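## Task

Set the foam block fully inside the top tray of the utility cart and leave the cart parked in the yellow bay so that all four of its wheels sit within the taped area, none touching the tape. The robot must not topple or finish leaning. Nothing may count as done if it stays in place only because the robot is holding it.

## Robot and tools

Robot: TidyBot++, a single-arm mobile manipulator. The base is 0.54 m long, 0.50 m wide and 0.38 m tall, rolling on four powered casters. On top sits one seven-joint arm with a two-finger gripper. The shoulder is 0.12 m ahead of the base centre and 0.68 m off the floor. Segment lengths: upper arm 0.42 m, forearm 0.31 m, hand 0.31 m from wrist to the hand point. The arm begins folded with the hand facing down; folded, it reaches up to 0.08 m beyond the base front, and the elbow rises to 1.15 m. Loose objects may occasionally get a brief shove from outside.

Frames: the base frame has its origin on the floor below the base centre, x ahead, y to the left, z up. hand_pose is reported in it and marks the point between the finger pads; its z axis runs out along the fingers and the fingers close along its y axis. The odometry frame is the base frame as it was when the scene began. Heading in base_odometry grows to the left, range -3.142 to 3.142. base_tilt is in degrees, positive when leaning forward or right.

Tool execute_actions: argument "actions" is a list holding one action or none (an empty list only reports state and images). Optional "cameras": a list of "base_camera", "wrist_camera" or "all"; omitted, null or ["all"] gives both, [] gives none. An action may contain:
- "base": exactly one relative move, measured from where the base last reported itself. {"translate_m": d} drives straight, metres, forward positive, -2 to 2. {"strafe_m": d} slides sideways, metres, left positive, -2 to 2. {"rotate_rad": d} turns in place, radians, counter-clockwise from above positive, -6.3 to 6.3.
- "joints": absolute targets keyed by name, radians: joint_1_rad (whole arm about vertical, unlimited, positive is clockwise from above, opposite to heading), joint_2_rad shoulder -2.249 to 2.249, joint_3_rad (unlimited, upper-arm roll), joint_4_rad elbow -2.579 to 2.579, joint_5_rad (unlimited, forearm roll), joint_6_rad wrist -2.099 to 2.099, joint_7_rad (unlimited, hand roll; pointing down, positive is counter-clockwise from above, 1.57 opens fingers left/right). gripper_pos 0 (open) to 1 (closed); finger gap is roughly 85 x (1 - gripper_pos) mm. Done tolerances: ±0.039 for joints 1-4, ±0.056 for 5-7, ±0.03 for the gripper. Unlimited joints go the short way, so turn by less than half a revolution per step.
- "speeds": caps for this action: translate_m and strafe_m 0.05 to 0.5 m/s, rotate_rad 0.1 to 1.57 rad/s (top values are defaults). A base move needing over 8.667 s is refused, as is any unknown key or out-of-range value. No action exceeds 15 s. Arm joints move up to 1.39 rad/s (1.22 for joints 5-7).
A joint or base left out of an action may keep driving toward its earlier target. If a result reports a stop, later calls in that same reply are skipped.

Arm geometry with joint_1_rad=0, joint_3_rad=3.14, joint_5_rad=0 (near the start): the arm stays in the base's x-z plane. Tilt from vertical (forward positive): upper arm = j2, forearm = j2 - j4, hand = j2 - j4 - j6. Hand offset from the shoulder: forward = sum of length*sin(angle), up = sum of length*cos(angle). A downward-pointing hand tops out near 0.94 m height, and only close to the base.

wait: "seconds" 0 to 10; commands nothing, returns state and images. zoom_image: "camera" plus "region" [x0, y0, x1, y1] in pixels of that camera's latest full image, at most 504x504. finished_scene: "scene" is the current scene's number; it is final and reports success; the next task appears in its result. Ending a reply without a tool call ends everything.

Reading results: base_status and joint_status give each motion's outcome. "done" for the base means the wheels turned the commanded amount, even when slipping; a blocked base may say "done" while far short. "off_target": stopped short, may still push. "contact_stop"/"time_out": target dropped, holding in place. "joint command not followed" with "cause:" means a self-collision check withheld arm targets (it does not guard the base); joints may say "not_followed" and those targets may be retried later. Gripper at 1 with "done" means empty; "off_target" means it holds something. Closed fingertips reach about 20 mm past the hand point. motor_effort is percent of maximum, bracket is the peak. on_its_own lists uncommanded motion. "ARM HIT" means a hard hit on the base or itself. A motor temperatures line lists each joint; MOTOR HOT appears from 60 °C and an OVER-TEMPERATURE FAULT at 75 °C lets the arm sink; holding loads heats motors even while idle. A torque sensor at its limit (104.5 N m joints 1-4, 51.3 N m joints 5-7) freezes the arm and gripper for 10 s; the base keeps moving.

Accuracy: friction and sag leave the hand a centimetre or two off, more when stretched or loaded. To correct, send each joint its last command plus (desired minus read). While holding a load never command the read angle. Odometry drifts a few cm and degrees over many moves; trust the cameras. Camera calibration (K, distortion, poses) is given in the original setup and may be slightly off.

Avoid: dropping or hard-bumping objects, driving while the arm is snagged above about 0.8 m (tipping), horizontal shoves on a raised hand, pushing the base into obstacles, and finishing with the robot tilted or still supporting the load.

Each tool is called after "Call:" as name([rows], argument=value, ...), one row to a line, values as JSON.

## Session

Call:
execute_actions([
  {"joints":{"joint_6_rad":0.2}},
])

Scene clock: 1.40 s.
Motor temperatures (°C, as the motors report them): [36 33 27 32 35 36 45]
base_odometry: x=+0.000 y=+0.000 heading=+0.000 (m, m, rad; odometry frame)
base_tilt: forward=+0.2 right=+0.2 (deg)
base_status: not commanded
joint_positions: joint_1_rad=+0.060 joint_2_rad=-0.365 joint_3_rad=+3.188 joint_4_rad=-2.516 joint_5_rad=-0.033 joint_6_rad=+0.199 joint_7_rad=+1.555 gripper_pos=+0.000
joint_status: all done
motor_effort: joint_1_rad=+0(0) joint_2_rad=-6(6) joint_3_rad=-1(0) joint_4_rad=+20(20) joint_5_rad=-1(2) joint_6_rad=+7(7) joint_7_rad=+0(1) (%)
hand_pose: x=+0.5187 y=-0.0436 z=+0.7868 quat_wxyz=(+0.011, +0.825, -0.069, +0.560) (m; base frame)
pictures: base_camera, wrist_camera
camera_calibration (this result's frames):
wrist_camera: T_world_to_cam=[[-0.119679, -0.99268, -0.0162265, 0.0230219], [-0.321533, 0.0542173, -0.945345, 0.982785], [0.939305, -0.107921, -0.325668, -0.103975], [0, 0, 0, 1]] pos_world=[0.416417, -0.0416516, 0.895584]
Images, in order (width x height): base_camera 644x364, wrist_camera 644x476.

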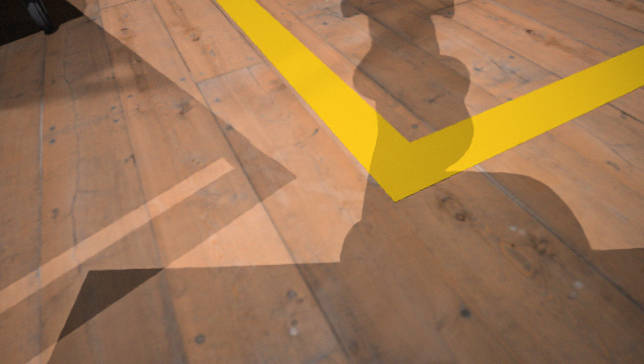

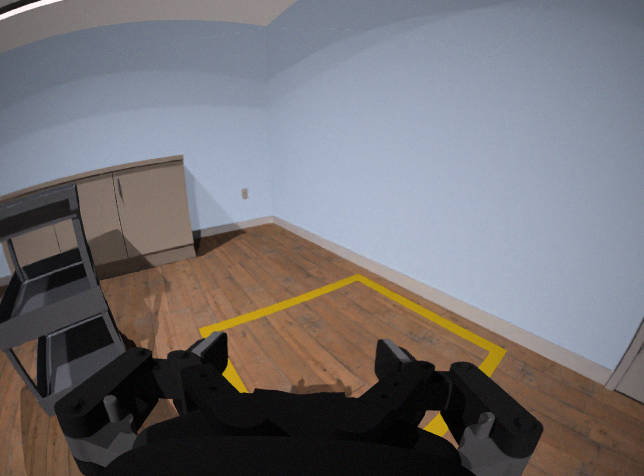

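Call:
execute_actions([
  {"base":{"rotate_rad":-2.3}},
])

Scene clock: 13.47 s.
Motor temperatures (°C, as the motors report them): [36 32 27 32 35 36 45]
base_odometry: x=+0.000 y=+0.000 heading=-2.300 (m, m, rad; odometry frame)
base_tilt: forward=+0.3 right=+0.2 (deg)
base_status: done
joint_positions: joint_1_rad=+0.060 joint_2_rad=-0.365 joint_3_rad=+3.188 joint_4_rad=-2.516 joint_5_rad=-0.033 joint_6_rad=+0.199 joint_7_rad=+1.555 gripper_pos=+0.000
joint_status: not commanded
motor_effort: joint_1_rad=+0(1) joint_2_rad=-6(7) joint_3_rad=-1(0) joint_4_rad=+19(20) joint_5_rad=-1(0) joint_6_rad=+7(8) joint_7_rad=-1(0) (%)
hand_pose: x=+0.5187 y=-0.0436 z=+0.7868 quat_wxyz=(+0.011, +0.825, -0.069, +0.560) (m; base frame)
pictures: base_camera, wrist_camera
camera_calibration (this result's frames):
wrist_camera: T_world_to_cam=[[-0.119679, -0.99268, -0.0162263, 0.0230216], [-0.321533, 0.054217, -0.945345, 0.982785], [0.939305, -0.107921, -0.325668, -0.103975], [0, 0, 0, 1]] pos_world=[0.416417, -0.0416515, 0.895584]
Images, in order (width x height): base_camera 644x364, wrist_camera 644x476.

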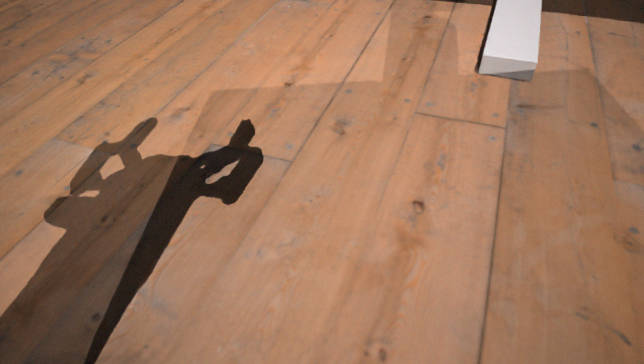

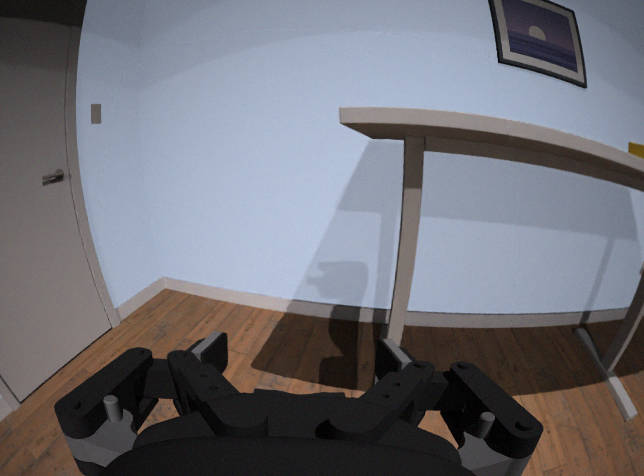

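Call:
execute_actions([
  {"base":{"rotate_rad":-0.5},"joints":{"joint_1_rad":0,"joint_2_rad":-0.2,"joint_3_rad":3.14,"joint_4_rad":-1.2,"joint_5_rad":0,"joint_6_rad":-0.9}},
])

Scene clock: 21.10 s.
Motor temperatures (°C, as the motors report them): [36 32 27 32 35 36 45]
base_odometry: x=+0.000 y=+0.000 heading=-2.800 (m, m, rad; odometry frame)
base_tilt: forward=+0.3 right=+0.1 (deg)
base_status: done
joint_positions: joint_1_rad=+0.028 joint_2_rad=-0.227 joint_3_rad=+3.163 joint_4_rad=-1.220 joint_5_rad=-0.021 joint_6_rad=-0.876 joint_7_rad=+1.555 gripper_pos=+0.000
joint_status: all done
motor_effort: joint_1_rad=+0(2) joint_2_rad=-11(12) joint_3_rad=-1(1) joint_4_rad=+19(23) joint_5_rad=-1(2) joint_6_rad=+8(8) joint_7_rad=+0(1) (%)
hand_pose: x=+0.5852 y=-0.0191 z=+1.1720 quat_wxyz=(-0.002, +0.804, -0.028, +0.594) (m; base frame)
pictures: base_camera, wrist_camera
camera_calibration (this result's frames):
wrist_camera: T_world_to_cam=[[-0.0394547, -0.999205, 0.00564346, -0.0112105], [-0.245893, 0.00423486, -0.969288, 1.34988], [0.968494, -0.0396307, -0.245865, -0.147613], [0, 0, 0, 1]] pos_world=[0.474445, -0.0227681, 1.27219]
Images, in order (width x height): base_camera 644x364, wrist_camera 644x476.

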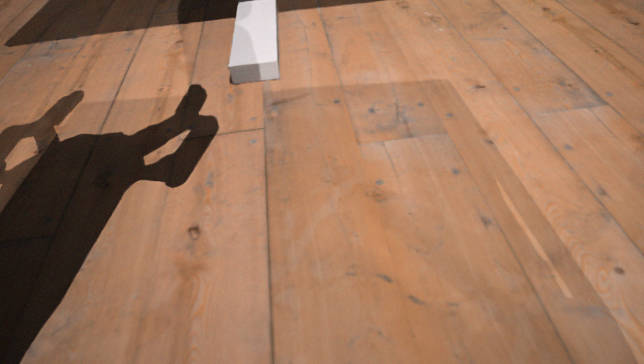

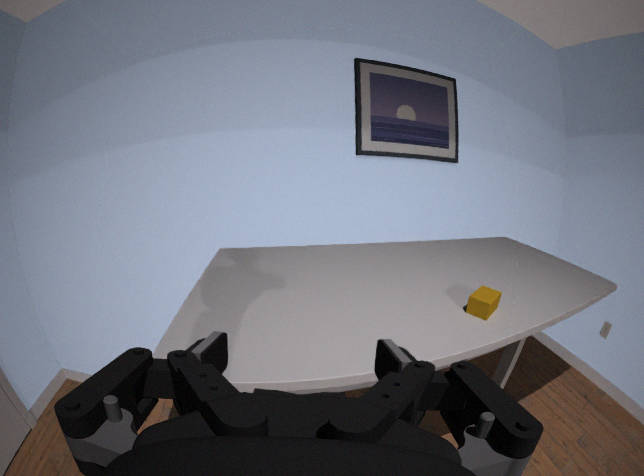

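Call:
execute_actions([
  {"base":{"strafe_m":-0.45},"joints":{"joint_2_rad":0.0,"joint_4_rad":-0.95,"joint_6_rad":-1.5}},
])

Scene clock: 38.37 s.
Motor temperatures (°C, as the motors report them): [36 32 27 33 35 36 45]
base_odometry: x=-0.150 y=+0.424 heading=-2.800 (m, m, rad; odometry frame)
base_tilt: forward=+0.2 right=+0.2 (deg)
base_status: done
joint_positions: joint_1_rad=+0.022 joint_2_rad=-0.010 joint_3_rad=+3.155 joint_4_rad=-0.974 joint_5_rad=-0.015 joint_6_rad=-1.482 joint_7_rad=+1.555 gripper_pos=+0.000
joint_status: all done
motor_effort: joint_1_rad=-1(2) joint_2_rad=-18(20) joint_3_rad=-1(3) joint_4_rad=+18(21) joint_5_rad=-1(2) joint_6_rad=+5(6) joint_7_rad=-1(1) (%)
hand_pose: x=+0.5726 y=-0.0104 z=+1.0430 quat_wxyz=(-0.004, +0.940, -0.022, +0.341) (m; base frame)
pictures: base_camera, wrist_camera
camera_calibration (this result's frames):
wrist_camera: T_world_to_cam=[[-0.0133335, -0.999837, 0.0121421, -0.0240122], [-0.734682, 0.00155883, -0.67841, 1.1981], [0.67828, -0.0179661, -0.734584, 0.509321], [0, 0, 0, 1]] pos_world=[0.534437, -0.0167253, 1.18723]
Images, in order (width x height): base_camera 644x364, wrist_camera 644x476.

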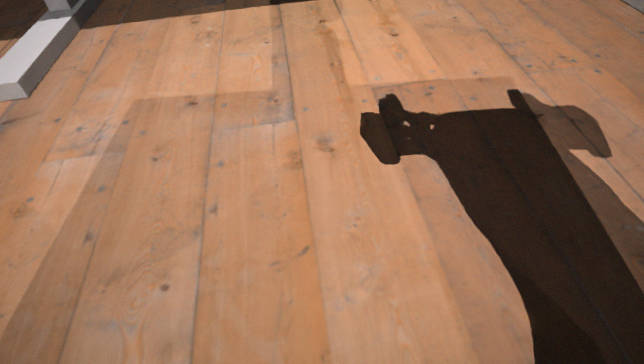

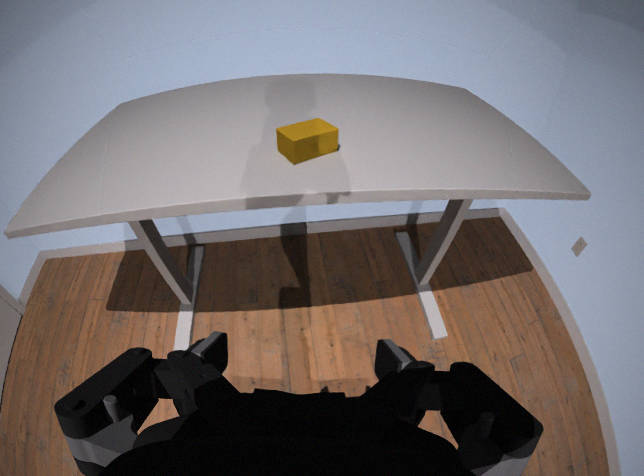

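Call:
execute_actions([
  {"base":{"translate_m":0.3},"joints":{"joint_2_rad":-0.05,"joint_4_rad":-0.9,"joint_6_rad":-1.7}},
], cameras=["wrist_camera"])

Scene clock: 51.27 s.
Motor temperatures (°C, as the motors report them): [36 32 27 33 35 36 45]
base_odometry: x=-0.433 y=+0.324 heading=-2.801 (m, m, rad; odometry frame)
base_tilt: forward=+0.3 right=+0.2 (deg)
base_status: done
joint_positions: joint_1_rad=+0.022 joint_2_rad=-0.047 joint_3_rad=+3.155 joint_4_rad=-0.918 joint_5_rad=-0.015 joint_6_rad=-1.692 joint_7_rad=+1.555 gripper_pos=+0.000
joint_status: all done
motor_effort: joint_1_rad=+0(1) joint_2_rad=-16(19) joint_3_rad=-1(1) joint_4_rad=+16(18) joint_5_rad=-1(1) joint_6_rad=+4(6) joint_7_rad=-1(1) (%)
hand_pose: x=+0.5101 y=-0.0084 z=+1.0436 quat_wxyz=(-0.004, +0.958, -0.022, +0.285) (m; base frame)
pictures: wrist_camera
camera_calibration (this result's frames):
wrist_camera: T_world_to_cam=[[-0.00948239, -0.999898, 0.0106496, -0.02321], [-0.809398, 0.00142113, -0.587259, 1.09565], [0.587184, -0.0141884, -0.809329, 0.676733], [0, 0, 0, 1]] pos_world=[0.489231, -0.015163, 1.19138]
Images, in order (width x height): wrist_camera 644x476.

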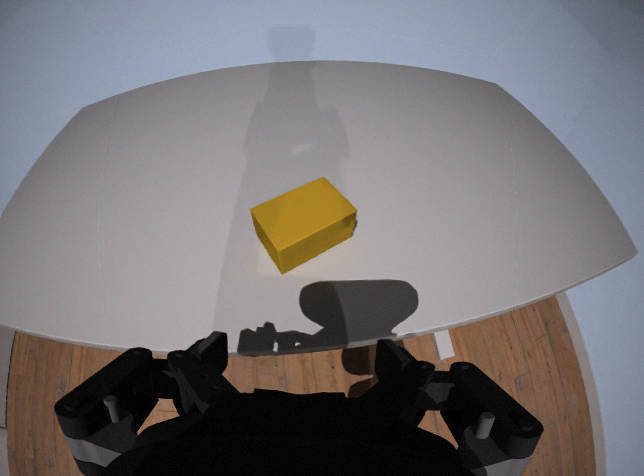

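Call:
execute_actions([
  {"joints":{"joint_2_rad":0.3,"joint_4_rad":-0.27,"joint_6_rad":-2.095,"joint_7_rad":0.54}},
], cameras=["wrist_camera"])

Call:
execute_actions([
  {"base":{"translate_m":0.1},"speeds":{"translate_m":0.15}},
], cameras=["wrist_camera"])

Scene clock: 70.73 s.
Motor temperatures (°C, as the motors report them): [36 32 27 33 35 36 45]
base_odometry: x=-0.433 y=+0.324 heading=-2.801 (m, m, rad; odometry frame)
base_tilt: forward=+0.3 right=+0.1 (deg)
base_status: not commanded
joint_positions: joint_1_rad=+0.022 joint_2_rad=+0.281 joint_3_rad=+3.155 joint_4_rad=-0.294 joint_5_rad=-0.015 joint_6_rad=-2.067 joint_7_rad=+0.558 gripper_pos=+0.000
joint_status: all done
joint sent to its limit — the command would take joint_6_rad past its lower limit, so that joint was sent only as far as its limit.
motor_effort: joint_1_rad=+0(0) joint_2_rad=-23(25) joint_3_rad=-1(1) joint_4_rad=+12(17) joint_5_rad=-1(0) joint_6_rad=+4(4) joint_7_rad=-1(1) (%)
hand_pose: x=+0.5560 y=-0.0086 z=+1.0767 quat_wxyz=(-0.119, +0.842, -0.480, +0.217) (m; base frame)
pictures: wrist_camera
camera_calibration (this result's frames):
wrist_camera: T_world_to_cam=[[-0.741614, -0.546049, -0.389665, 0.818613], [-0.452256, 0.835995, -0.310768, 0.663098], [0.495453, -0.054241, -0.86694, 0.789228], [0, 0, 0, 1]] pos_world=[0.515959, -0.064535, 1.20927]
Images, in order (width x height): wrist_camera 644x476.

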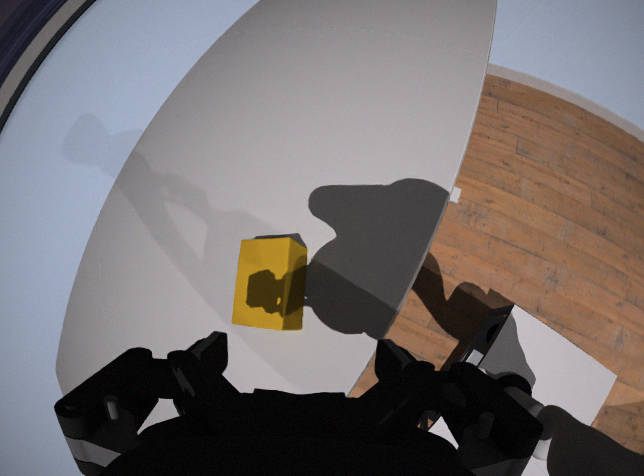

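Scene clock: 72.07 s.
Motor temperatures (°C, as the motors report them): [36 32 27 33 35 36 45]
base_odometry: x=-0.528 y=+0.291 heading=-2.801 (m, m, rad; odometry frame)
base_tilt: forward=+0.2 right=+0.1 (deg)
base_status: done
joint_positions: joint_1_rad=+0.022 joint_2_rad=+0.293 joint_3_rad=+3.155 joint_4_rad=-0.290 joint_5_rad=-0.015 joint_6_rad=-2.069 joint_7_rad=+0.558 gripper_pos=+0.000
joint_status: not commanded
motor_effort: joint_1_rad=-1(1) joint_2_rad=-24(28) joint_3_rad=-1(1) joint_4_rad=+12(13) joint_5_rad=-1(2) joint_6_rad=+4(4) joint_7_rad=-1(1) (%)
hand_pose: x=+0.5601 y=-0.0087 z=+1.0723 quat_wxyz=(-0.117, +0.843, -0.481, +0.212) (m; base frame)
pictures: wrist_camera
camera_calibration (this result's frames):
wrist_camera: T_world_to_cam=[[-0.745589, -0.545991, -0.382089, 0.81398], [-0.455458, 0.836045, -0.305919, 0.660246], [0.486472, -0.0540639, -0.872022, 0.793916], [0, 0, 0, 1]] pos_world=[0.52139, -0.0646475, 1.20531]
Images, in order (width x height): wrist_camera 644x476.

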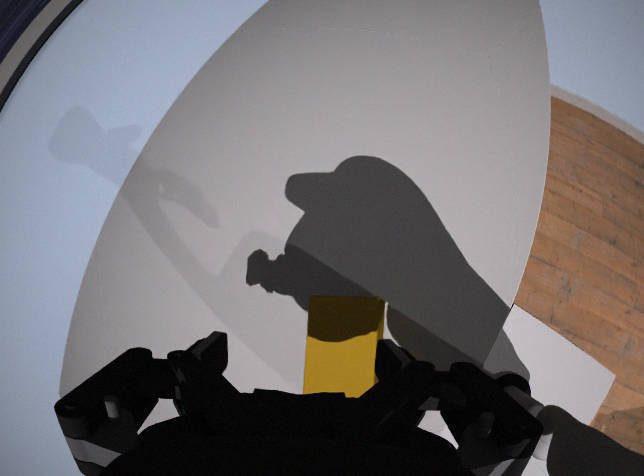

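Call:
execute_actions([
  {"joints":{"joint_4_rad":-0.48}},
], cameras=["wrist_camera"])

Scene clock: 79.83 s.
Motor temperatures (°C, as the motors report them): [36 32 27 33 35 36 45]
base_odometry: x=-0.528 y=+0.291 heading=-2.801 (m, m, rad; odometry frame)
base_tilt: forward=+0.3 right=+0.2 (deg)
base_status: not commanded
joint_positions: joint_1_rad=+0.022 joint_2_rad=+0.293 joint_3_rad=+3.155 joint_4_rad=-0.461 joint_5_rad=-0.015 joint_6_rad=-2.069 joint_7_rad=+0.558 gripper_pos=+0.000
joint_status: all done
motor_effort: joint_1_rad=-1(1) joint_2_rad=-26(27) joint_3_rad=-1(1) joint_4_rad=+13(14) joint_5_rad=+0(1) joint_6_rad=+2(4) joint_7_rad=-1(1) (%)
hand_pose: x=+0.5535 y=-0.0087 z=+1.0180 quat_wxyz=(-0.078, +0.857, -0.490, +0.138) (m; base frame)
pictures: wrist_camera
camera_calibration (this result's frames):
wrist_camera: T_world_to_cam=[[-0.800381, -0.543554, -0.252862, 0.687149], [-0.499896, 0.837952, -0.218955, 0.576709], [0.3309, -0.0488427, -0.942401, 0.907565], [0, 0, 0, 1]] pos_world=[0.537962, -0.0654237, 1.15532]
Images, in order (width x height): wrist_camera 644x476.

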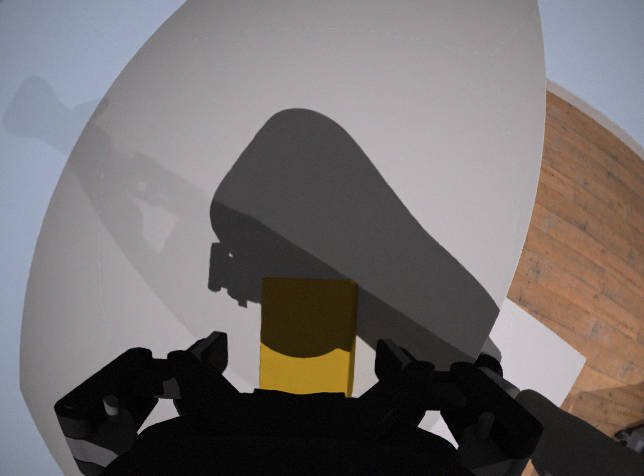

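Call:
execute_actions([
  {"joints":{"joint_4_rad":-0.62}},
], cameras=["wrist_camera"])

Scene clock: 83.57 s.
Motor temperatures (°C, as the motors report them): [36 33 27 33 35 36 45]
base_odometry: x=-0.528 y=+0.291 heading=-2.801 (m, m, rad; odometry frame)
base_tilt: forward=+0.3 right=+0.2 (deg)
base_status: not commanded
joint_positions: joint_1_rad=+0.018 joint_2_rad=+0.293 joint_3_rad=+3.154 joint_4_rad=-0.578 joint_5_rad=-0.015 joint_6_rad=-2.064 joint_7_rad=+0.558 gripper_pos=+0.000
joint_status: joint_4_rad off_target (ended at -0.578, target -0.620)
motor_effort: joint_1_rad=+1(2) joint_2_rad=-25(28) joint_3_rad=-1(1) joint_4_rad=+10(14) joint_5_rad=+1(2) joint_6_rad=-6(8) joint_7_rad=-1(1) (%)
hand_pose: x=+0.5451 y=-0.0064 z=+0.9822 quat_wxyz=(-0.052, +0.865, -0.492, +0.089) (m; base frame)
pictures: wrist_camera
camera_calibration (this result's frames):
wrist_camera: T_world_to_cam=[[-0.821298, -0.546466, -0.163843, 0.596509], [-0.524971, 0.836341, -0.15792, 0.516468], [0.223327, -0.0436862, -0.973764, 0.966177], [0, 0, 0, 1]] pos_world=[0.545269, -0.0637628, 1.12012]
Images, in order (width x height): wrist_camera 644x476.

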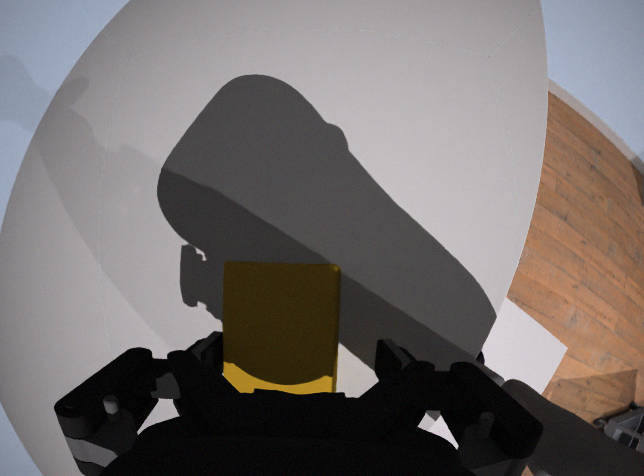

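Call:
execute_actions([
  {"joints":{"joint_4_rad":-0.44}},
], cameras=[])

Call:
execute_actions([
  {"base":{"translate_m":0.025},"speeds":{"translate_m":0.05}},
], cameras=["wrist_camera"])

Call:
execute_actions([
  {"joints":{"joint_4_rad":-0.61}},
], cameras=["wrist_camera"])

Scene clock: 92.00 s.
Motor temperatures (°C, as the motors report them): [36 33 27 33 35 36 45]
base_odometry: x=-0.528 y=+0.291 heading=-2.801 (m, m, rad; odometry frame)
base_tilt: forward=+0.3 right=+0.2 (deg)
base_status: not commanded
joint_positions: joint_1_rad=+0.018 joint_2_rad=+0.293 joint_3_rad=+3.154 joint_4_rad=-0.459 joint_5_rad=-0.015 joint_6_rad=-2.066 joint_7_rad=+0.558 gripper_pos=+0.000
joint_status: all done
motor_effort: joint_1_rad=+0(0) joint_2_rad=-26(29) joint_3_rad=-1(1) joint_4_rad=+13(15) joint_5_rad=-1(0) joint_6_rad=+2(5) joint_7_rad=-1(1) (%)
hand_pose: x=+0.5545 y=-0.0066 z=+1.0187 quat_wxyz=(-0.079, +0.858, -0.488, +0.140) (m; base frame)
pictures: none
No camera images: the call's "cameras" was empty. Leave "cameras" out to get every camera's image.

Scene clock: 92.97 s.
Motor temperatures (°C, as the motors report them): [36 33 27 33 35 36 45]
base_odometry: x=-0.552 y=+0.282 heading=-2.801 (m, m, rad; odometry frame)
base_tilt: forward=+0.3 right=+0.2 (deg)
base_status: done
joint_positions: joint_1_rad=+0.018 joint_2_rad=+0.295 joint_3_rad=+3.154 joint_4_rad=-0.459 joint_5_rad=-0.015 joint_6_rad=-2.068 joint_7_rad=+0.558 gripper_pos=+0.000
joint_status: not commanded
motor_effort: joint_1_rad=+0(1) joint_2_rad=-25(30) joint_3_rad=-1(1) joint_4_rad=+14(14) joint_5_rad=-1(0) joint_6_rad=+3(3) joint_7_rad=-1(0) (%)
hand_pose: x=+0.5543 y=-0.0066 z=+1.0180 quat_wxyz=(-0.079, +0.858, -0.488, +0.138) (m; base frame)
pictures: wrist_camera
camera_calibration (this result's frames):
wrist_camera: T_world_to_cam=[[-0.797396, -0.547566, -0.253636, 0.688041], [-0.503994, 0.835447, -0.219129, 0.577781], [0.331887, -0.0469012, -0.942152, 0.906564], [0, 0, 0, 1]] pos_world=[0.538963, -0.0634387, 1.15524]
Images, in order (width x height): wrist_camera 644x476.

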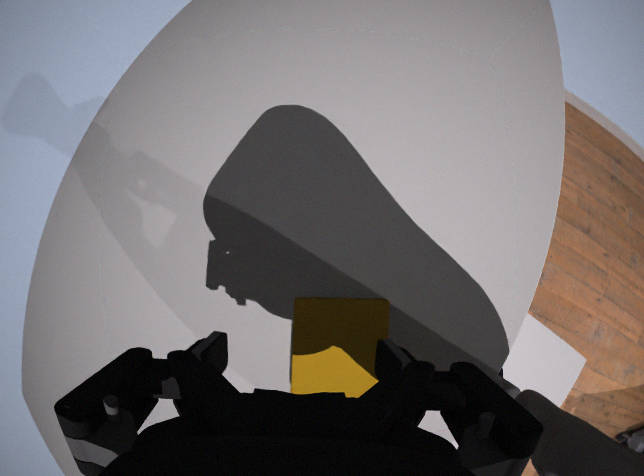

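Scene clock: 94.17 s.
Motor temperatures (°C, as the motors report them): [36 33 27 33 35 36 45]
base_odometry: x=-0.551 y=+0.282 heading=-2.801 (m, m, rad; odometry frame)
base_tilt: forward=+0.3 right=+0.2 (deg)
base_status: not commanded
joint_positions: joint_1_rad=+0.018 joint_2_rad=+0.299 joint_3_rad=+3.154 joint_4_rad=-0.594 joint_5_rad=-0.005 joint_6_rad=-2.068 joint_7_rad=+0.558 gripper_pos=+0.000
joint_status: all done
motor_effort: joint_1_rad=+0(3) joint_2_rad=-27(30) joint_3_rad=-1(3) joint_4_rad=+14(15) joint_5_rad=-2(4) joint_6_rad=+1(4) joint_7_rad=-1(1) (%)
hand_pose: x=+0.5436 y=-0.0086 z=+0.9747 quat_wxyz=(-0.043, +0.865, -0.494, +0.079) (m; base frame)
pictures: wrist_camera
camera_calibration (this result's frames):
wrist_camera: T_world_to_cam=[[-0.828105, -0.543123, -0.13878, 0.572197], [-0.524612, 0.838099, -0.149571, 0.508072], [0.197547, -0.0510547, -0.978963, 0.978148], [0, 0, 0, 1]] pos_world=[0.547149, -0.0651026, 1.11297]
Images, in order (width x height): wrist_camera 644x476.

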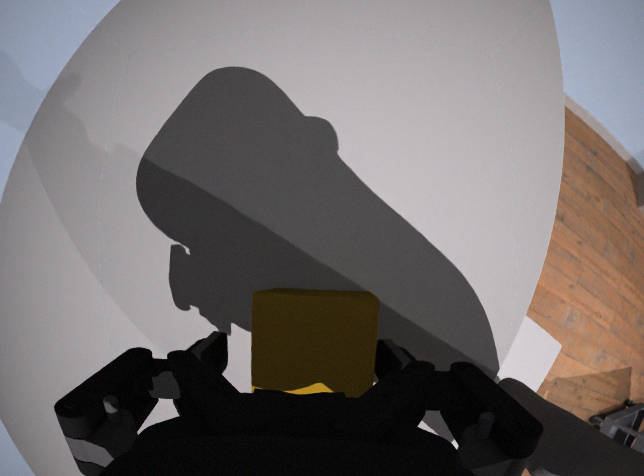

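Straddling now. Close.

Call:
execute_actions([
  {"joints":{"gripper_pos":1.0}},
], cameras=["wrist_camera"])

Call:
execute_actions([
  {"joints":{"joint_4_rad":-0.2,"joint_2_rad":0.2}},
], cameras=["wrist_camera"])

Scene clock: 108.07 s.
Motor temperatures (°C, as the motors report them): [36 33 27 33 35 36 45]
base_odometry: x=-0.551 y=+0.282 heading=-2.801 (m, m, rad; odometry frame)
base_tilt: forward=+0.3 right=+0.2 (deg)
base_status: not commanded
joint_positions: joint_1_rad=+0.015 joint_2_rad=+0.290 joint_3_rad=+3.153 joint_4_rad=-0.597 joint_5_rad=-0.003 joint_6_rad=-2.077 joint_7_rad=+0.558 gripper_pos=+0.370
joint_status: gripper_pos off_target (ended at +0.370, target +1.000)
motor_effort: joint_1_rad=+0(4) joint_2_rad=-24(27) joint_3_rad=-1(4) joint_4_rad=+10(15) joint_5_rad=+0(6) joint_6_rad=-2(6) joint_7_rad=-1(0) (%)
hand_pose: x=+0.5380 y=-0.0076 z=+0.9771 quat_wxyz=(-0.042, +0.865, -0.493, +0.078) (m; base frame)
pictures: wrist_camera
camera_calibration (this result's frames):
wrist_camera: T_world_to_cam=[[-0.827193, -0.545327, -0.135538, 0.564765], [-0.527076, 0.836607, -0.149267, 0.505655], [0.194791, -0.0520341, -0.979464, 0.983561], [0, 0, 0, 1]] pos_world=[0.542099, -0.0638734, 1.11539]
Images, in order (width x height): wrist_camera 644x476.

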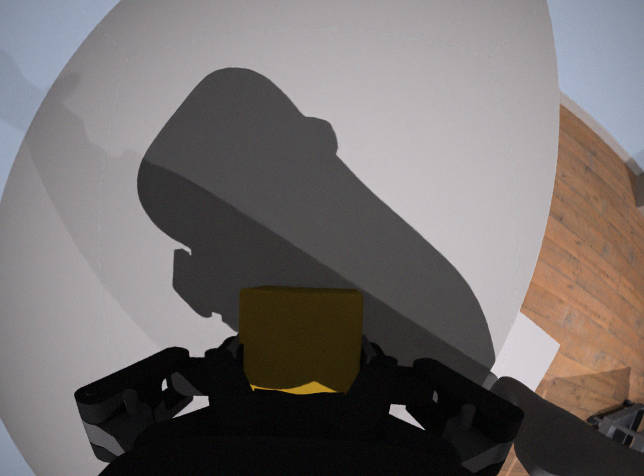

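Scene clock: 109.63 s.
Motor temperatures (°C, as the motors report them): [36 33 27 33 35 36 45]
base_odometry: x=-0.551 y=+0.282 heading=-2.801 (m, m, rad; odometry frame)
base_tilt: forward=+0.3 right=+0.1 (deg)
base_status: not commanded
joint_positions: joint_1_rad=+0.015 joint_2_rad=+0.208 joint_3_rad=+3.153 joint_4_rad=-0.217 joint_5_rad=-0.003 joint_6_rad=-2.077 joint_7_rad=+0.558 gripper_pos=+0.370
joint_status: all done
motor_effort: joint_1_rad=+0(0) joint_2_rad=-19(29) joint_3_rad=-1(1) joint_4_rad=+11(15) joint_5_rad=-1(1) joint_6_rad=+5(5) joint_7_rad=-1(0) (%)
hand_pose: x=+0.5215 y=-0.0072 z=+1.1299 quat_wxyz=(-0.149, +0.825, -0.470, +0.277) (m; base frame)
pictures: wrist_camera
camera_calibration (this result's frames):
wrist_camera: T_world_to_cam=[[-0.681039, -0.549584, -0.483883, 0.889397], [-0.404167, 0.833172, -0.377456, 0.71312], [0.610601, -0.0614931, -0.789547, 0.704992], [0, 0, 0, 1]] pos_world=[0.463466, -0.0620008, 1.25616]
Images, in order (width x height): wrist_camera 644x476.

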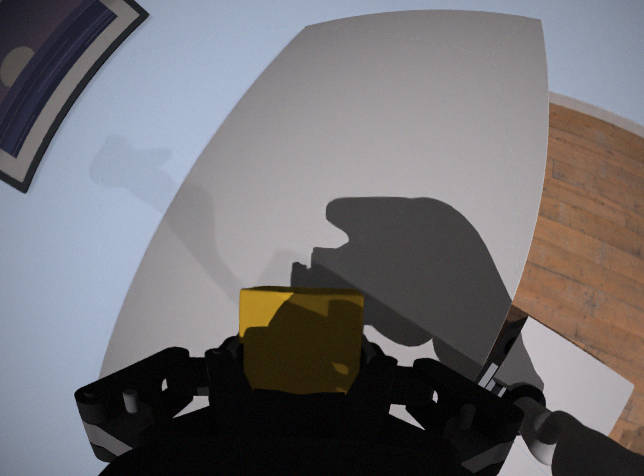

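Call:
execute_actions([
  {"base":{"translate_m":-0.45},"joints":{"joint_7_rad":1.57}},
], cameras=[])

Call:
execute_actions([
  {"base":{"rotate_rad":-3.08}},
])

Scene clock: 118.40 s.
Motor temperatures (°C, as the motors report them): [36 33 27 33 35 36 45]
base_odometry: x=-0.127 y=+0.432 heading=-2.801 (m, m, rad; odometry frame)
base_tilt: forward=+0.2 right=+0.2 (deg)
base_status: done
joint_positions: joint_1_rad=+0.015 joint_2_rad=+0.197 joint_3_rad=+3.153 joint_4_rad=-0.216 joint_5_rad=-0.003 joint_6_rad=-2.077 joint_7_rad=+1.569 gripper_pos=+0.370
joint_status: all done
motor_effort: joint_1_rad=-1(1) joint_2_rad=-18(25) joint_3_rad=-1(2) joint_4_rad=+11(12) joint_5_rad=+0(0) joint_6_rad=+5(5) joint_7_rad=-1(0) (%)
hand_pose: x=+0.5162 y=-0.0071 z=+1.1348 quat_wxyz=(+0.004, +0.947, -0.012, +0.320) (m; base frame)
pictures: none
No camera images: the call's "cameras" was empty. Leave "cameras" out to get every camera's image.

Scene clock: 121.63 s.
Motor temperatures (°C, as the motors report them): [36 33 27 33 35 36 45]
base_odometry: x=-0.127 y=+0.433 heading=+0.402 (m, m, rad; odometry frame)
base_tilt: forward=+0.3 right=+0.2 (deg)
base_status: done
joint_positions: joint_1_rad=+0.015 joint_2_rad=+0.200 joint_3_rad=+3.153 joint_4_rad=-0.216 joint_5_rad=-0.003 joint_6_rad=-2.077 joint_7_rad=+1.569 gripper_pos=+0.370
joint_status: not commanded
motor_effort: joint_1_rad=+0(1) joint_2_rad=-19(23) joint_3_rad=-1(2) joint_4_rad=+11(11) joint_5_rad=-1(2) joint_6_rad=+5(5) joint_7_rad=-1(1) (%)
hand_pose: x=+0.5176 y=-0.0071 z=+1.1336 quat_wxyz=(+0.004, +0.948, -0.012, +0.318) (m; base frame)
pictures: base_camera, wrist_camera
camera_calibration (this result's frames):
wrist_camera: T_world_to_cam=[[0.00326177, -0.999448, 0.0330566, -0.0548589], [-0.766145, -0.023742, -0.64223, 1.19425], [0.64266, -0.0232313, -0.765799, 0.667042], [0, 0, 0, 1]] pos_world=[0.486462, -0.0109786, 1.27961]
Images, in order (width x height): base_camera 644x364, wrist_camera 644x476.

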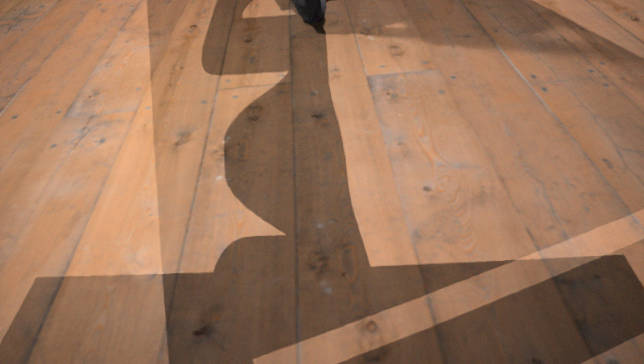

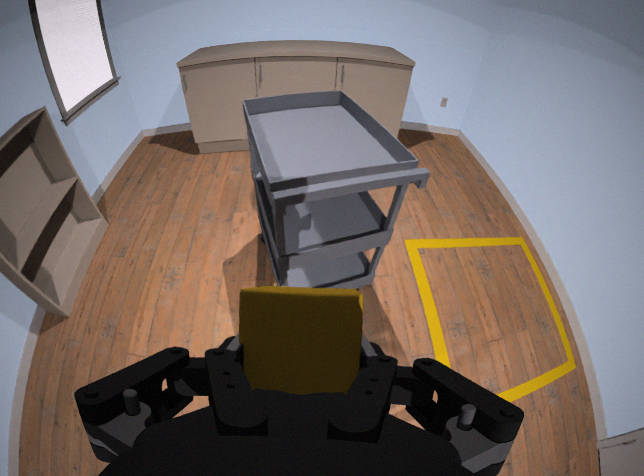

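Call:
execute_actions([
  {"base":{"rotate_rad":0.29}},
], cameras=[])

Call:
execute_actions([
  {"base":{"strafe_m":-0.45}},
], cameras=[])

Call:
execute_actions([
  {"base":{"translate_m":0.5}},
])

Scene clock: 140.30 s.
Motor temperatures (°C, as the motors report them): [36 33 27 33 35 36 45]
base_odometry: x=-0.127 y=+0.433 heading=+0.691 (m, m, rad; odometry frame)
base_tilt: forward=+0.3 right=+0.1 (deg)
base_status: done
joint_positions: joint_1_rad=+0.012 joint_2_rad=+0.200 joint_3_rad=+3.153 joint_4_rad=-0.216 joint_5_rad=-0.003 joint_6_rad=-2.077 joint_7_rad=+1.569 gripper_pos=+0.370
joint_status: not commanded
motor_effort: joint_1_rad=-1(2) joint_2_rad=-19(20) joint_3_rad=-1(2) joint_4_rad=+11(11) joint_5_rad=-1(1) joint_6_rad=+5(6) joint_7_rad=-1(1) (%)
hand_pose: x=+0.5176 y=-0.0061 z=+1.1336 quat_wxyz=(+0.003, +0.948, -0.010, +0.318) (m; base frame)
pictures: none
No camera images: the call's "cameras" was empty. Leave "cameras" out to get every camera's image.

Scene clock: 142.57 s.
Motor temperatures (°C, as the motors report them): [36 33 27 33 35 36 45]
base_odometry: x=+0.160 y=+0.086 heading=+0.691 (m, m, rad; odometry frame)
base_tilt: forward=+0.3 right=+0.2 (deg)
base_status: done
joint_positions: joint_1_rad=+0.012 joint_2_rad=+0.200 joint_3_rad=+3.153 joint_4_rad=-0.216 joint_5_rad=-0.003 joint_6_rad=-2.077 joint_7_rad=+1.569 gripper_pos=+0.370
joint_status: not commanded
motor_effort: joint_1_rad=+0(3) joint_2_rad=-19(20) joint_3_rad=-1(3) joint_4_rad=+10(12) joint_5_rad=-1(2) joint_6_rad=+5(5) joint_7_rad=-1(1) (%)
hand_pose: x=+0.5176 y=-0.0061 z=+1.1336 quat_wxyz=(+0.003, +0.948, -0.010, +0.318) (m; base frame)
pictures: none
No camera images: the call's "cameras" was empty. Leave "cameras" out to get every camera's image.

Scene clock: 144.93 s.
Motor temperatures (°C, as the motors report them): [36 33 27 33 35 36 45]
base_odometry: x=+0.545 y=+0.404 heading=+0.691 (m, m, rad; odometry frame)
base_tilt: forward=+0.3 right=+0.2 (deg)
base_status: done
joint_positions: joint_1_rad=+0.012 joint_2_rad=+0.208 joint_3_rad=+3.153 joint_4_rad=-0.216 joint_5_rad=-0.003 joint_6_rad=-2.077 joint_7_rad=+1.569 gripper_pos=+0.370
joint_status: not commanded
motor_effort: joint_1_rad=+0(1) joint_2_rad=-20(25) joint_3_rad=-1(1) joint_4_rad=+11(12) joint_5_rad=-1(1) joint_6_rad=+5(6) joint_7_rad=-1(1) (%)
hand_pose: x=+0.5214 y=-0.0062 z=+1.1302 quat_wxyz=(+0.003, +0.949, -0.010, +0.315) (m; base frame)
pictures: base_camera, wrist_camera
camera_calibration (this result's frames):
wrist_camera: T_world_to_cam=[[0.0061265, -0.99944, 0.0329032, -0.0550962], [-0.771445, -0.0256598, -0.635778, 1.19051], [0.636266, -0.0214879, -0.77117, 0.671428], [0, 0, 0, 1]] pos_world=[0.491541, -0.0100896, 1.2765]
Images, in order (width x height): base_camera 644x364, wrist_camera 644x476.

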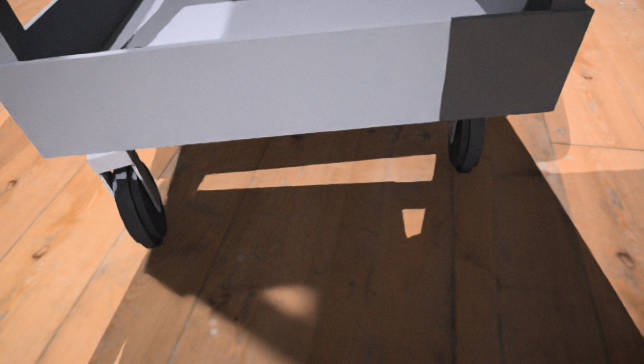

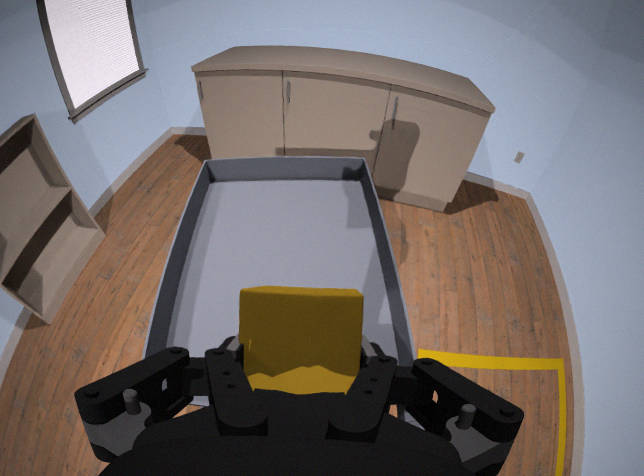

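Call:
execute_actions([
  {"base":{"translate_m":0.12},"speeds":{"translate_m":0.2}},
], cameras=[])

Call:
execute_actions([
  {"joints":{"joint_2_rad":0.33,"joint_4_rad":-0.85,"joint_6_rad":-1.95}},
])

Scene clock: 154.30 s.
Motor temperatures (°C, as the motors report them): [36 33 27 33 35 36 45]
base_odometry: x=+0.638 y=+0.481 heading=+0.690 (m, m, rad; odometry frame)
base_tilt: forward=+0.3 right=+0.2 (deg)
base_status: done
joint_positions: joint_1_rad=+0.012 joint_2_rad=+0.204 joint_3_rad=+3.153 joint_4_rad=-0.216 joint_5_rad=-0.003 joint_6_rad=-2.077 joint_7_rad=+1.569 gripper_pos=+0.370
joint_status: not commanded
motor_effort: joint_1_rad=+0(1) joint_2_rad=-20(25) joint_3_rad=-1(1) joint_4_rad=+10(12) joint_5_rad=-1(1) joint_6_rad=+5(6) joint_7_rad=-1(2) (%)
hand_pose: x=+0.5196 y=-0.0061 z=+1.1319 quat_wxyz=(+0.003, +0.949, -0.010, +0.317) (m; base frame)
pictures: none
No camera images: the call's "cameras" was empty. Leave "cameras" out to get every camera's image.

Scene clock: 156.20 s.
Motor temperatures (°C, as the motors report them): [36 33 27 33 35 36 45]
base_odometry: x=+0.638 y=+0.481 heading=+0.690 (m, m, rad; odometry frame)
base_tilt: forward=+0.3 right=+0.1 (deg)
base_status: not commanded
joint_positions: joint_1_rad=+0.012 joint_2_rad=+0.320 joint_3_rad=+3.153 joint_4_rad=-0.832 joint_5_rad=-0.003 joint_6_rad=-1.974 joint_7_rad=+1.569 gripper_pos=+0.370
joint_status: all done
motor_effort: joint_1_rad=-1(1) joint_2_rad=-29(31) joint_3_rad=-1(1) joint_4_rad=+16(16) joint_5_rad=-1(1) joint_6_rad=+0(6) joint_7_rad=-1(0) (%)
hand_pose: x=+0.5434 y=-0.0068 z=+0.8979 quat_wxyz=(+0.000, +1.000, -0.012, +0.008) (m; base frame)
pictures: base_camera, wrist_camera
camera_calibration (this result's frames):
wrist_camera: T_world_to_cam=[[0.0185614, -0.999766, 0.0110736, -0.0353482], [-0.997683, -0.0192455, -0.0652558, 0.670421], [0.0654537, -0.00983666, -0.997807, 0.99202], [0, 0, 0, 1]] pos_world=[0.604593, -0.0126792, 1.03399]
Images, in order (width x height): base_camera 644x364, wrist_camera 644x476.

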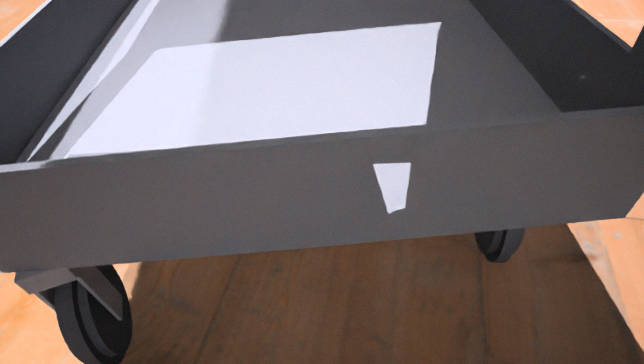

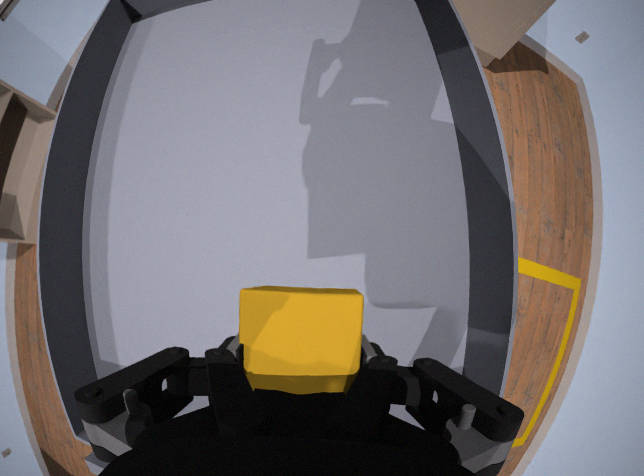

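Call:
execute_actions([
  {"joints":{"joint_2_rad":0.27,"joint_4_rad":-1.10,"joint_6_rad":-1.76}},
], cameras=["wrist_camera"])

Call:
execute_actions([
  {"joints":{"gripper_pos":0.0}},
], cameras=["wrist_camera"])

Scene clock: 168.87 s.
Motor temperatures (°C, as the motors report them): [36 33 27 32 35 36 45]
base_odometry: x=+0.638 y=+0.481 heading=+0.690 (m, m, rad; odometry frame)
base_tilt: forward=+0.2 right=+0.2 (deg)
base_status: not commanded
joint_positions: joint_1_rad=+0.012 joint_2_rad=+0.296 joint_3_rad=+3.153 joint_4_rad=-1.081 joint_5_rad=-0.003 joint_6_rad=-1.783 joint_7_rad=+1.569 gripper_pos=+0.370
joint_status: all done
motor_effort: joint_1_rad=+0(0) joint_2_rad=-30(30) joint_3_rad=-1(1) joint_4_rad=+18(18) joint_5_rad=+0(1) joint_6_rad=+0(0) joint_7_rad=-1(1) (%)
hand_pose: x=+0.5445 y=-0.0070 z=+0.8336 quat_wxyz=(+0.000, +1.000, -0.012, -0.009) (m; base frame)
pictures: wrist_camera
camera_calibration (this result's frames):
wrist_camera: T_world_to_cam=[[0.0181808, -0.999792, 0.009269, -0.0332167], [-0.999323, -0.0184671, -0.0318087, 0.640391], [0.0319733, -0.00868442, -0.999451, 0.947451], [0, 0, 0, 1]] pos_world=[0.610268, -0.0131555, 0.967608]
Images, in order (width x height): wrist_camera 644x476.

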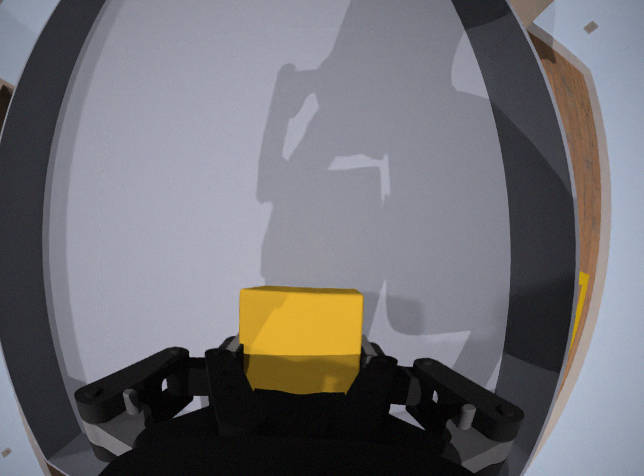

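Scene clock: 169.97 s.
Motor temperatures (°C, as the motors report them): [36 33 27 32 35 36 45]
base_odometry: x=+0.638 y=+0.481 heading=+0.690 (m, m, rad; odometry frame)
base_tilt: forward=+0.3 right=+0.2 (deg)
base_status: not commanded
joint_positions: joint_1_rad=+0.012 joint_2_rad=+0.295 joint_3_rad=+3.153 joint_4_rad=-1.081 joint_5_rad=-0.003 joint_6_rad=-1.783 joint_7_rad=+1.569 gripper_pos=+0.000
joint_status: all done
motor_effort: joint_1_rad=-1(0) joint_2_rad=-29(30) joint_3_rad=-1(1) joint_4_rad=+18(18) joint_5_rad=-2(1) joint_6_rad=+0(0) joint_7_rad=-1(1) (%)
hand_pose: x=+0.5444 y=-0.0070 z=+0.8339 quat_wxyz=(+0.000, +1.000, -0.012, -0.009) (m; base frame)
pictures: wrist_camera
camera_calibration (this result's frames):
wrist_camera: T_world_to_cam=[[0.0181756, -0.999792, 0.00928584, -0.0332275], [-0.999306, -0.0184674, -0.0323646, 0.640768], [0.0325294, -0.00869115, -0.999433, 0.947372], [0, 0, 0, 1]] pos_world=[0.610109, -0.0131536, 0.967882]
Images, in order (width x height): wrist_camera 644x476.

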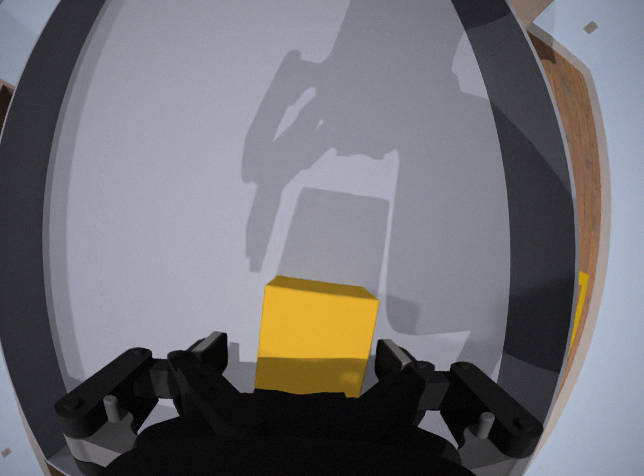

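Call:
execute_actions([
  {"joints":{"joint_2_rad":0.2,"joint_4_rad":-0.85,"joint_6_rad":-2.0}},
], cameras=[])

Call:
execute_actions([
  {"joints":{"joint_2_rad":-0.01,"joint_4_rad":-1.1,"joint_6_rad":-2.0,"joint_7_rad":0.0,"gripper_pos":0.3}},
], cameras=["wrist_camera"])

Scene clock: 175.63 s.
Motor temperatures (°C, as the motors report them): [36 33 27 32 35 36 45]
base_odometry: x=+0.638 y=+0.481 heading=+0.690 (m, m, rad; odometry frame)
base_tilt: forward=+0.2 right=+0.1 (deg)
base_status: not commanded
joint_positions: joint_1_rad=+0.012 joint_2_rad=+0.208 joint_3_rad=+3.153 joint_4_rad=-0.866 joint_5_rad=-0.003 joint_6_rad=-1.980 joint_7_rad=+1.569 gripper_pos=+0.000
joint_status: all done
motor_effort: joint_1_rad=+0(0) joint_2_rad=-24(31) joint_3_rad=-1(1) joint_4_rad=+16(18) joint_5_rad=-1(2) joint_6_rad=+1(1) joint_7_rad=-1(1) (%)
hand_pose: x=+0.5097 y=-0.0063 z=+0.9331 quat_wxyz=(+0.000, +0.999, -0.012, +0.044) (m; base frame)
pictures: none
No camera images: the call's "cameras" was empty. Leave "cameras" out to get every camera's image.

Scene clock: 177.43 s.
Motor temperatures (°C, as the motors report them): [36 33 27 32 35 36 45]
base_odometry: x=+0.638 y=+0.481 heading=+0.690 (m, m, rad; odometry frame)
base_tilt: forward=+0.3 right=+0.2 (deg)
base_status: not commanded
joint_positions: joint_1_rad=+0.012 joint_2_rad=+0.008 joint_3_rad=+3.153 joint_4_rad=-1.079 joint_5_rad=-0.003 joint_6_rad=-1.980 joint_7_rad=+0.003 gripper_pos=+0.300
joint_status: all done
motor_effort: joint_1_rad=+0(0) joint_2_rad=-16(26) joint_3_rad=-1(1) joint_4_rad=+16(16) joint_5_rad=-1(1) joint_6_rad=+1(0) joint_7_rad=-1(1) (%)
hand_pose: x=+0.4241 y=-0.0049 z=+0.9382 quat_wxyz=(-0.027, +0.700, -0.713, +0.026) (m; base frame)
pictures: wrist_camera
camera_calibration (this result's frames):
wrist_camera: T_world_to_cam=[[-0.997627, -0.0227404, -0.0649845, 0.475377], [-0.0194683, 0.998532, -0.0505498, 0.130462], [0.0660386, -0.0491648, -0.996605, 1.03856], [0, 0, 0, 1]] pos_world=[0.408203, -0.0683989, 1.07253]
Images, in order (width x height): wrist_camera 644x476.

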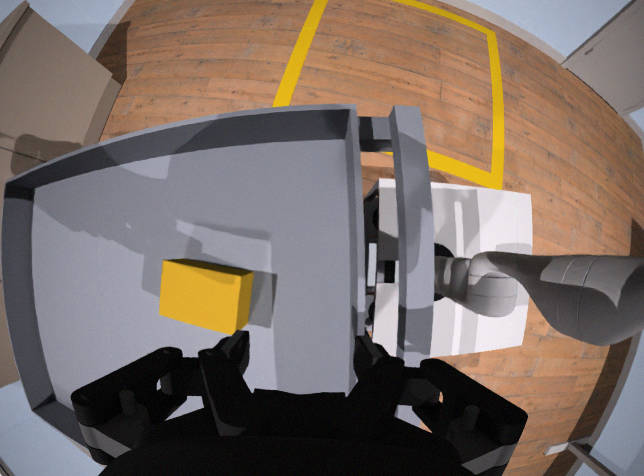

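Call:
execute_actions([
  {"base":{"translate_m":-0.066},"joints":{"joint_4_rad":-1.15,"joint_6_rad":-2.03,"gripper_pos":0.45},"speeds":{"translate_m":0.1}},
], cameras=["wrist_camera"])

Scene clock: 187.93 s.
Motor temperatures (°C, as the motors report them): [36 33 27 32 35 36 45]
base_odometry: x=+0.587 y=+0.438 heading=+0.691 (m, m, rad; odometry frame)
base_tilt: forward=+0.3 right=+0.2 (deg)
base_status: done
joint_positions: joint_1_rad=+0.012 joint_2_rad=+0.000 joint_3_rad=+3.153 joint_4_rad=-1.132 joint_5_rad=-0.003 joint_6_rad=-2.009 joint_7_rad=+0.003 gripper_pos=+0.450
joint_status: all done
motor_effort: joint_1_rad=+0(0) joint_2_rad=-17(21) joint_3_rad=-1(1) joint_4_rad=+15(17) joint_5_rad=-1(0) joint_6_rad=+0(1) joint_7_rad=-1(1) (%)
hand_pose: x=+0.4040 y=-0.0045 z=+0.9247 quat_wxyz=(-0.001, +0.700, -0.714, -0.001) (m; base frame)
pictures: wrist_camera
camera_calibration (this result's frames):
wrist_camera: T_world_to_cam=[[-0.999701, -0.0227619, 0.00889484, 0.386991], [-0.0231572, 0.998617, -0.0471926, 0.127337], [-0.00780834, -0.0473845, -0.998846, 1.05835], [0, 0, 0, 1]] pos_world=[0.398088, -0.0682034, 1.05969]
Images, in order (width x height): wrist_camera 644x476.

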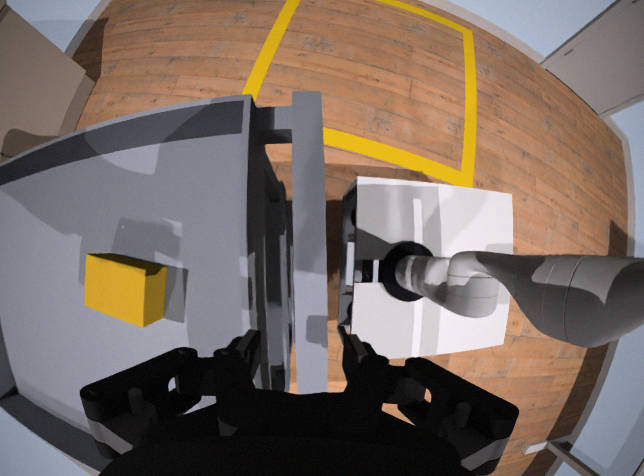

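Call:
execute_actions([
  {"base":{"translate_m":-0.012},"joints":{"gripper_pos":0.5},"speeds":{"translate_m":0.05}},
], cameras=[])

Call:
execute_actions([
  {"joints":{"joint_2_rad":-0.045,"joint_4_rad":-1.33,"joint_6_rad":-1.85}},
], cameras=["wrist_camera"])

Scene clock: 195.07 s.
Motor temperatures (°C, as the motors report them): [36 33 27 32 35 36 45]
base_odometry: x=+0.578 y=+0.431 heading=+0.691 (m, m, rad; odometry frame)
base_tilt: forward=+0.3 right=+0.2 (deg)
base_status: done
joint_positions: joint_1_rad=+0.012 joint_2_rad=-0.004 joint_3_rad=+3.153 joint_4_rad=-1.132 joint_5_rad=-0.003 joint_6_rad=-2.009 joint_7_rad=+0.003 gripper_pos=+0.500
joint_status: all done
motor_effort: joint_1_rad=-1(1) joint_2_rad=-17(20) joint_3_rad=-1(1) joint_4_rad=+16(15) joint_5_rad=+0(0) joint_6_rad=+0(1) joint_7_rad=-1(1) (%)
hand_pose: x=+0.4030 y=-0.0045 z=+0.9258 quat_wxyz=(-0.002, +0.700, -0.714, +0.001) (m; base frame)
pictures: none
No camera images: the call's "cameras" was empty. Leave "cameras" out to get every camera's image.

Scene clock: 196.20 s.
Motor temperatures (°C, as the motors report them): [36 33 27 32 35 36 45]
base_odometry: x=+0.578 y=+0.431 heading=+0.691 (m, m, rad; odometry frame)
base_tilt: forward=+0.2 right=+0.2 (deg)
base_status: not commanded
joint_positions: joint_1_rad=+0.012 joint_2_rad=-0.019 joint_3_rad=+3.153 joint_4_rad=-1.310 joint_5_rad=-0.003 joint_6_rad=-1.872 joint_7_rad=+0.003 gripper_pos=+0.500
joint_status: all done
motor_effort: joint_1_rad=+0(0) joint_2_rad=-16(17) joint_3_rad=-1(1) joint_4_rad=+16(16) joint_5_rad=-1(2) joint_6_rad=+0(1) joint_7_rad=-1(1) (%)
hand_pose: x=+0.4067 y=-0.0046 z=+0.8780 quat_wxyz=(+0.006, +0.700, -0.714, -0.009) (m; base frame)
pictures: wrist_camera
camera_calibration (this result's frames):
wrist_camera: T_world_to_cam=[[-0.999276, -0.0224112, 0.0307451, 0.37079], [-0.0238073, 0.998666, -0.04582, 0.124316], [-0.0296772, -0.0465188, -0.998476, 1.02029], [0, 0, 0, 1]] pos_world=[0.403761, -0.0683781, 1.01303]
Images, in order (width x height): wrist_camera 644x476.

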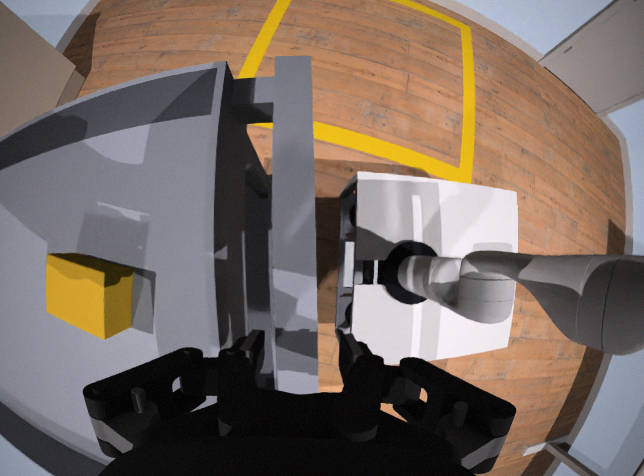

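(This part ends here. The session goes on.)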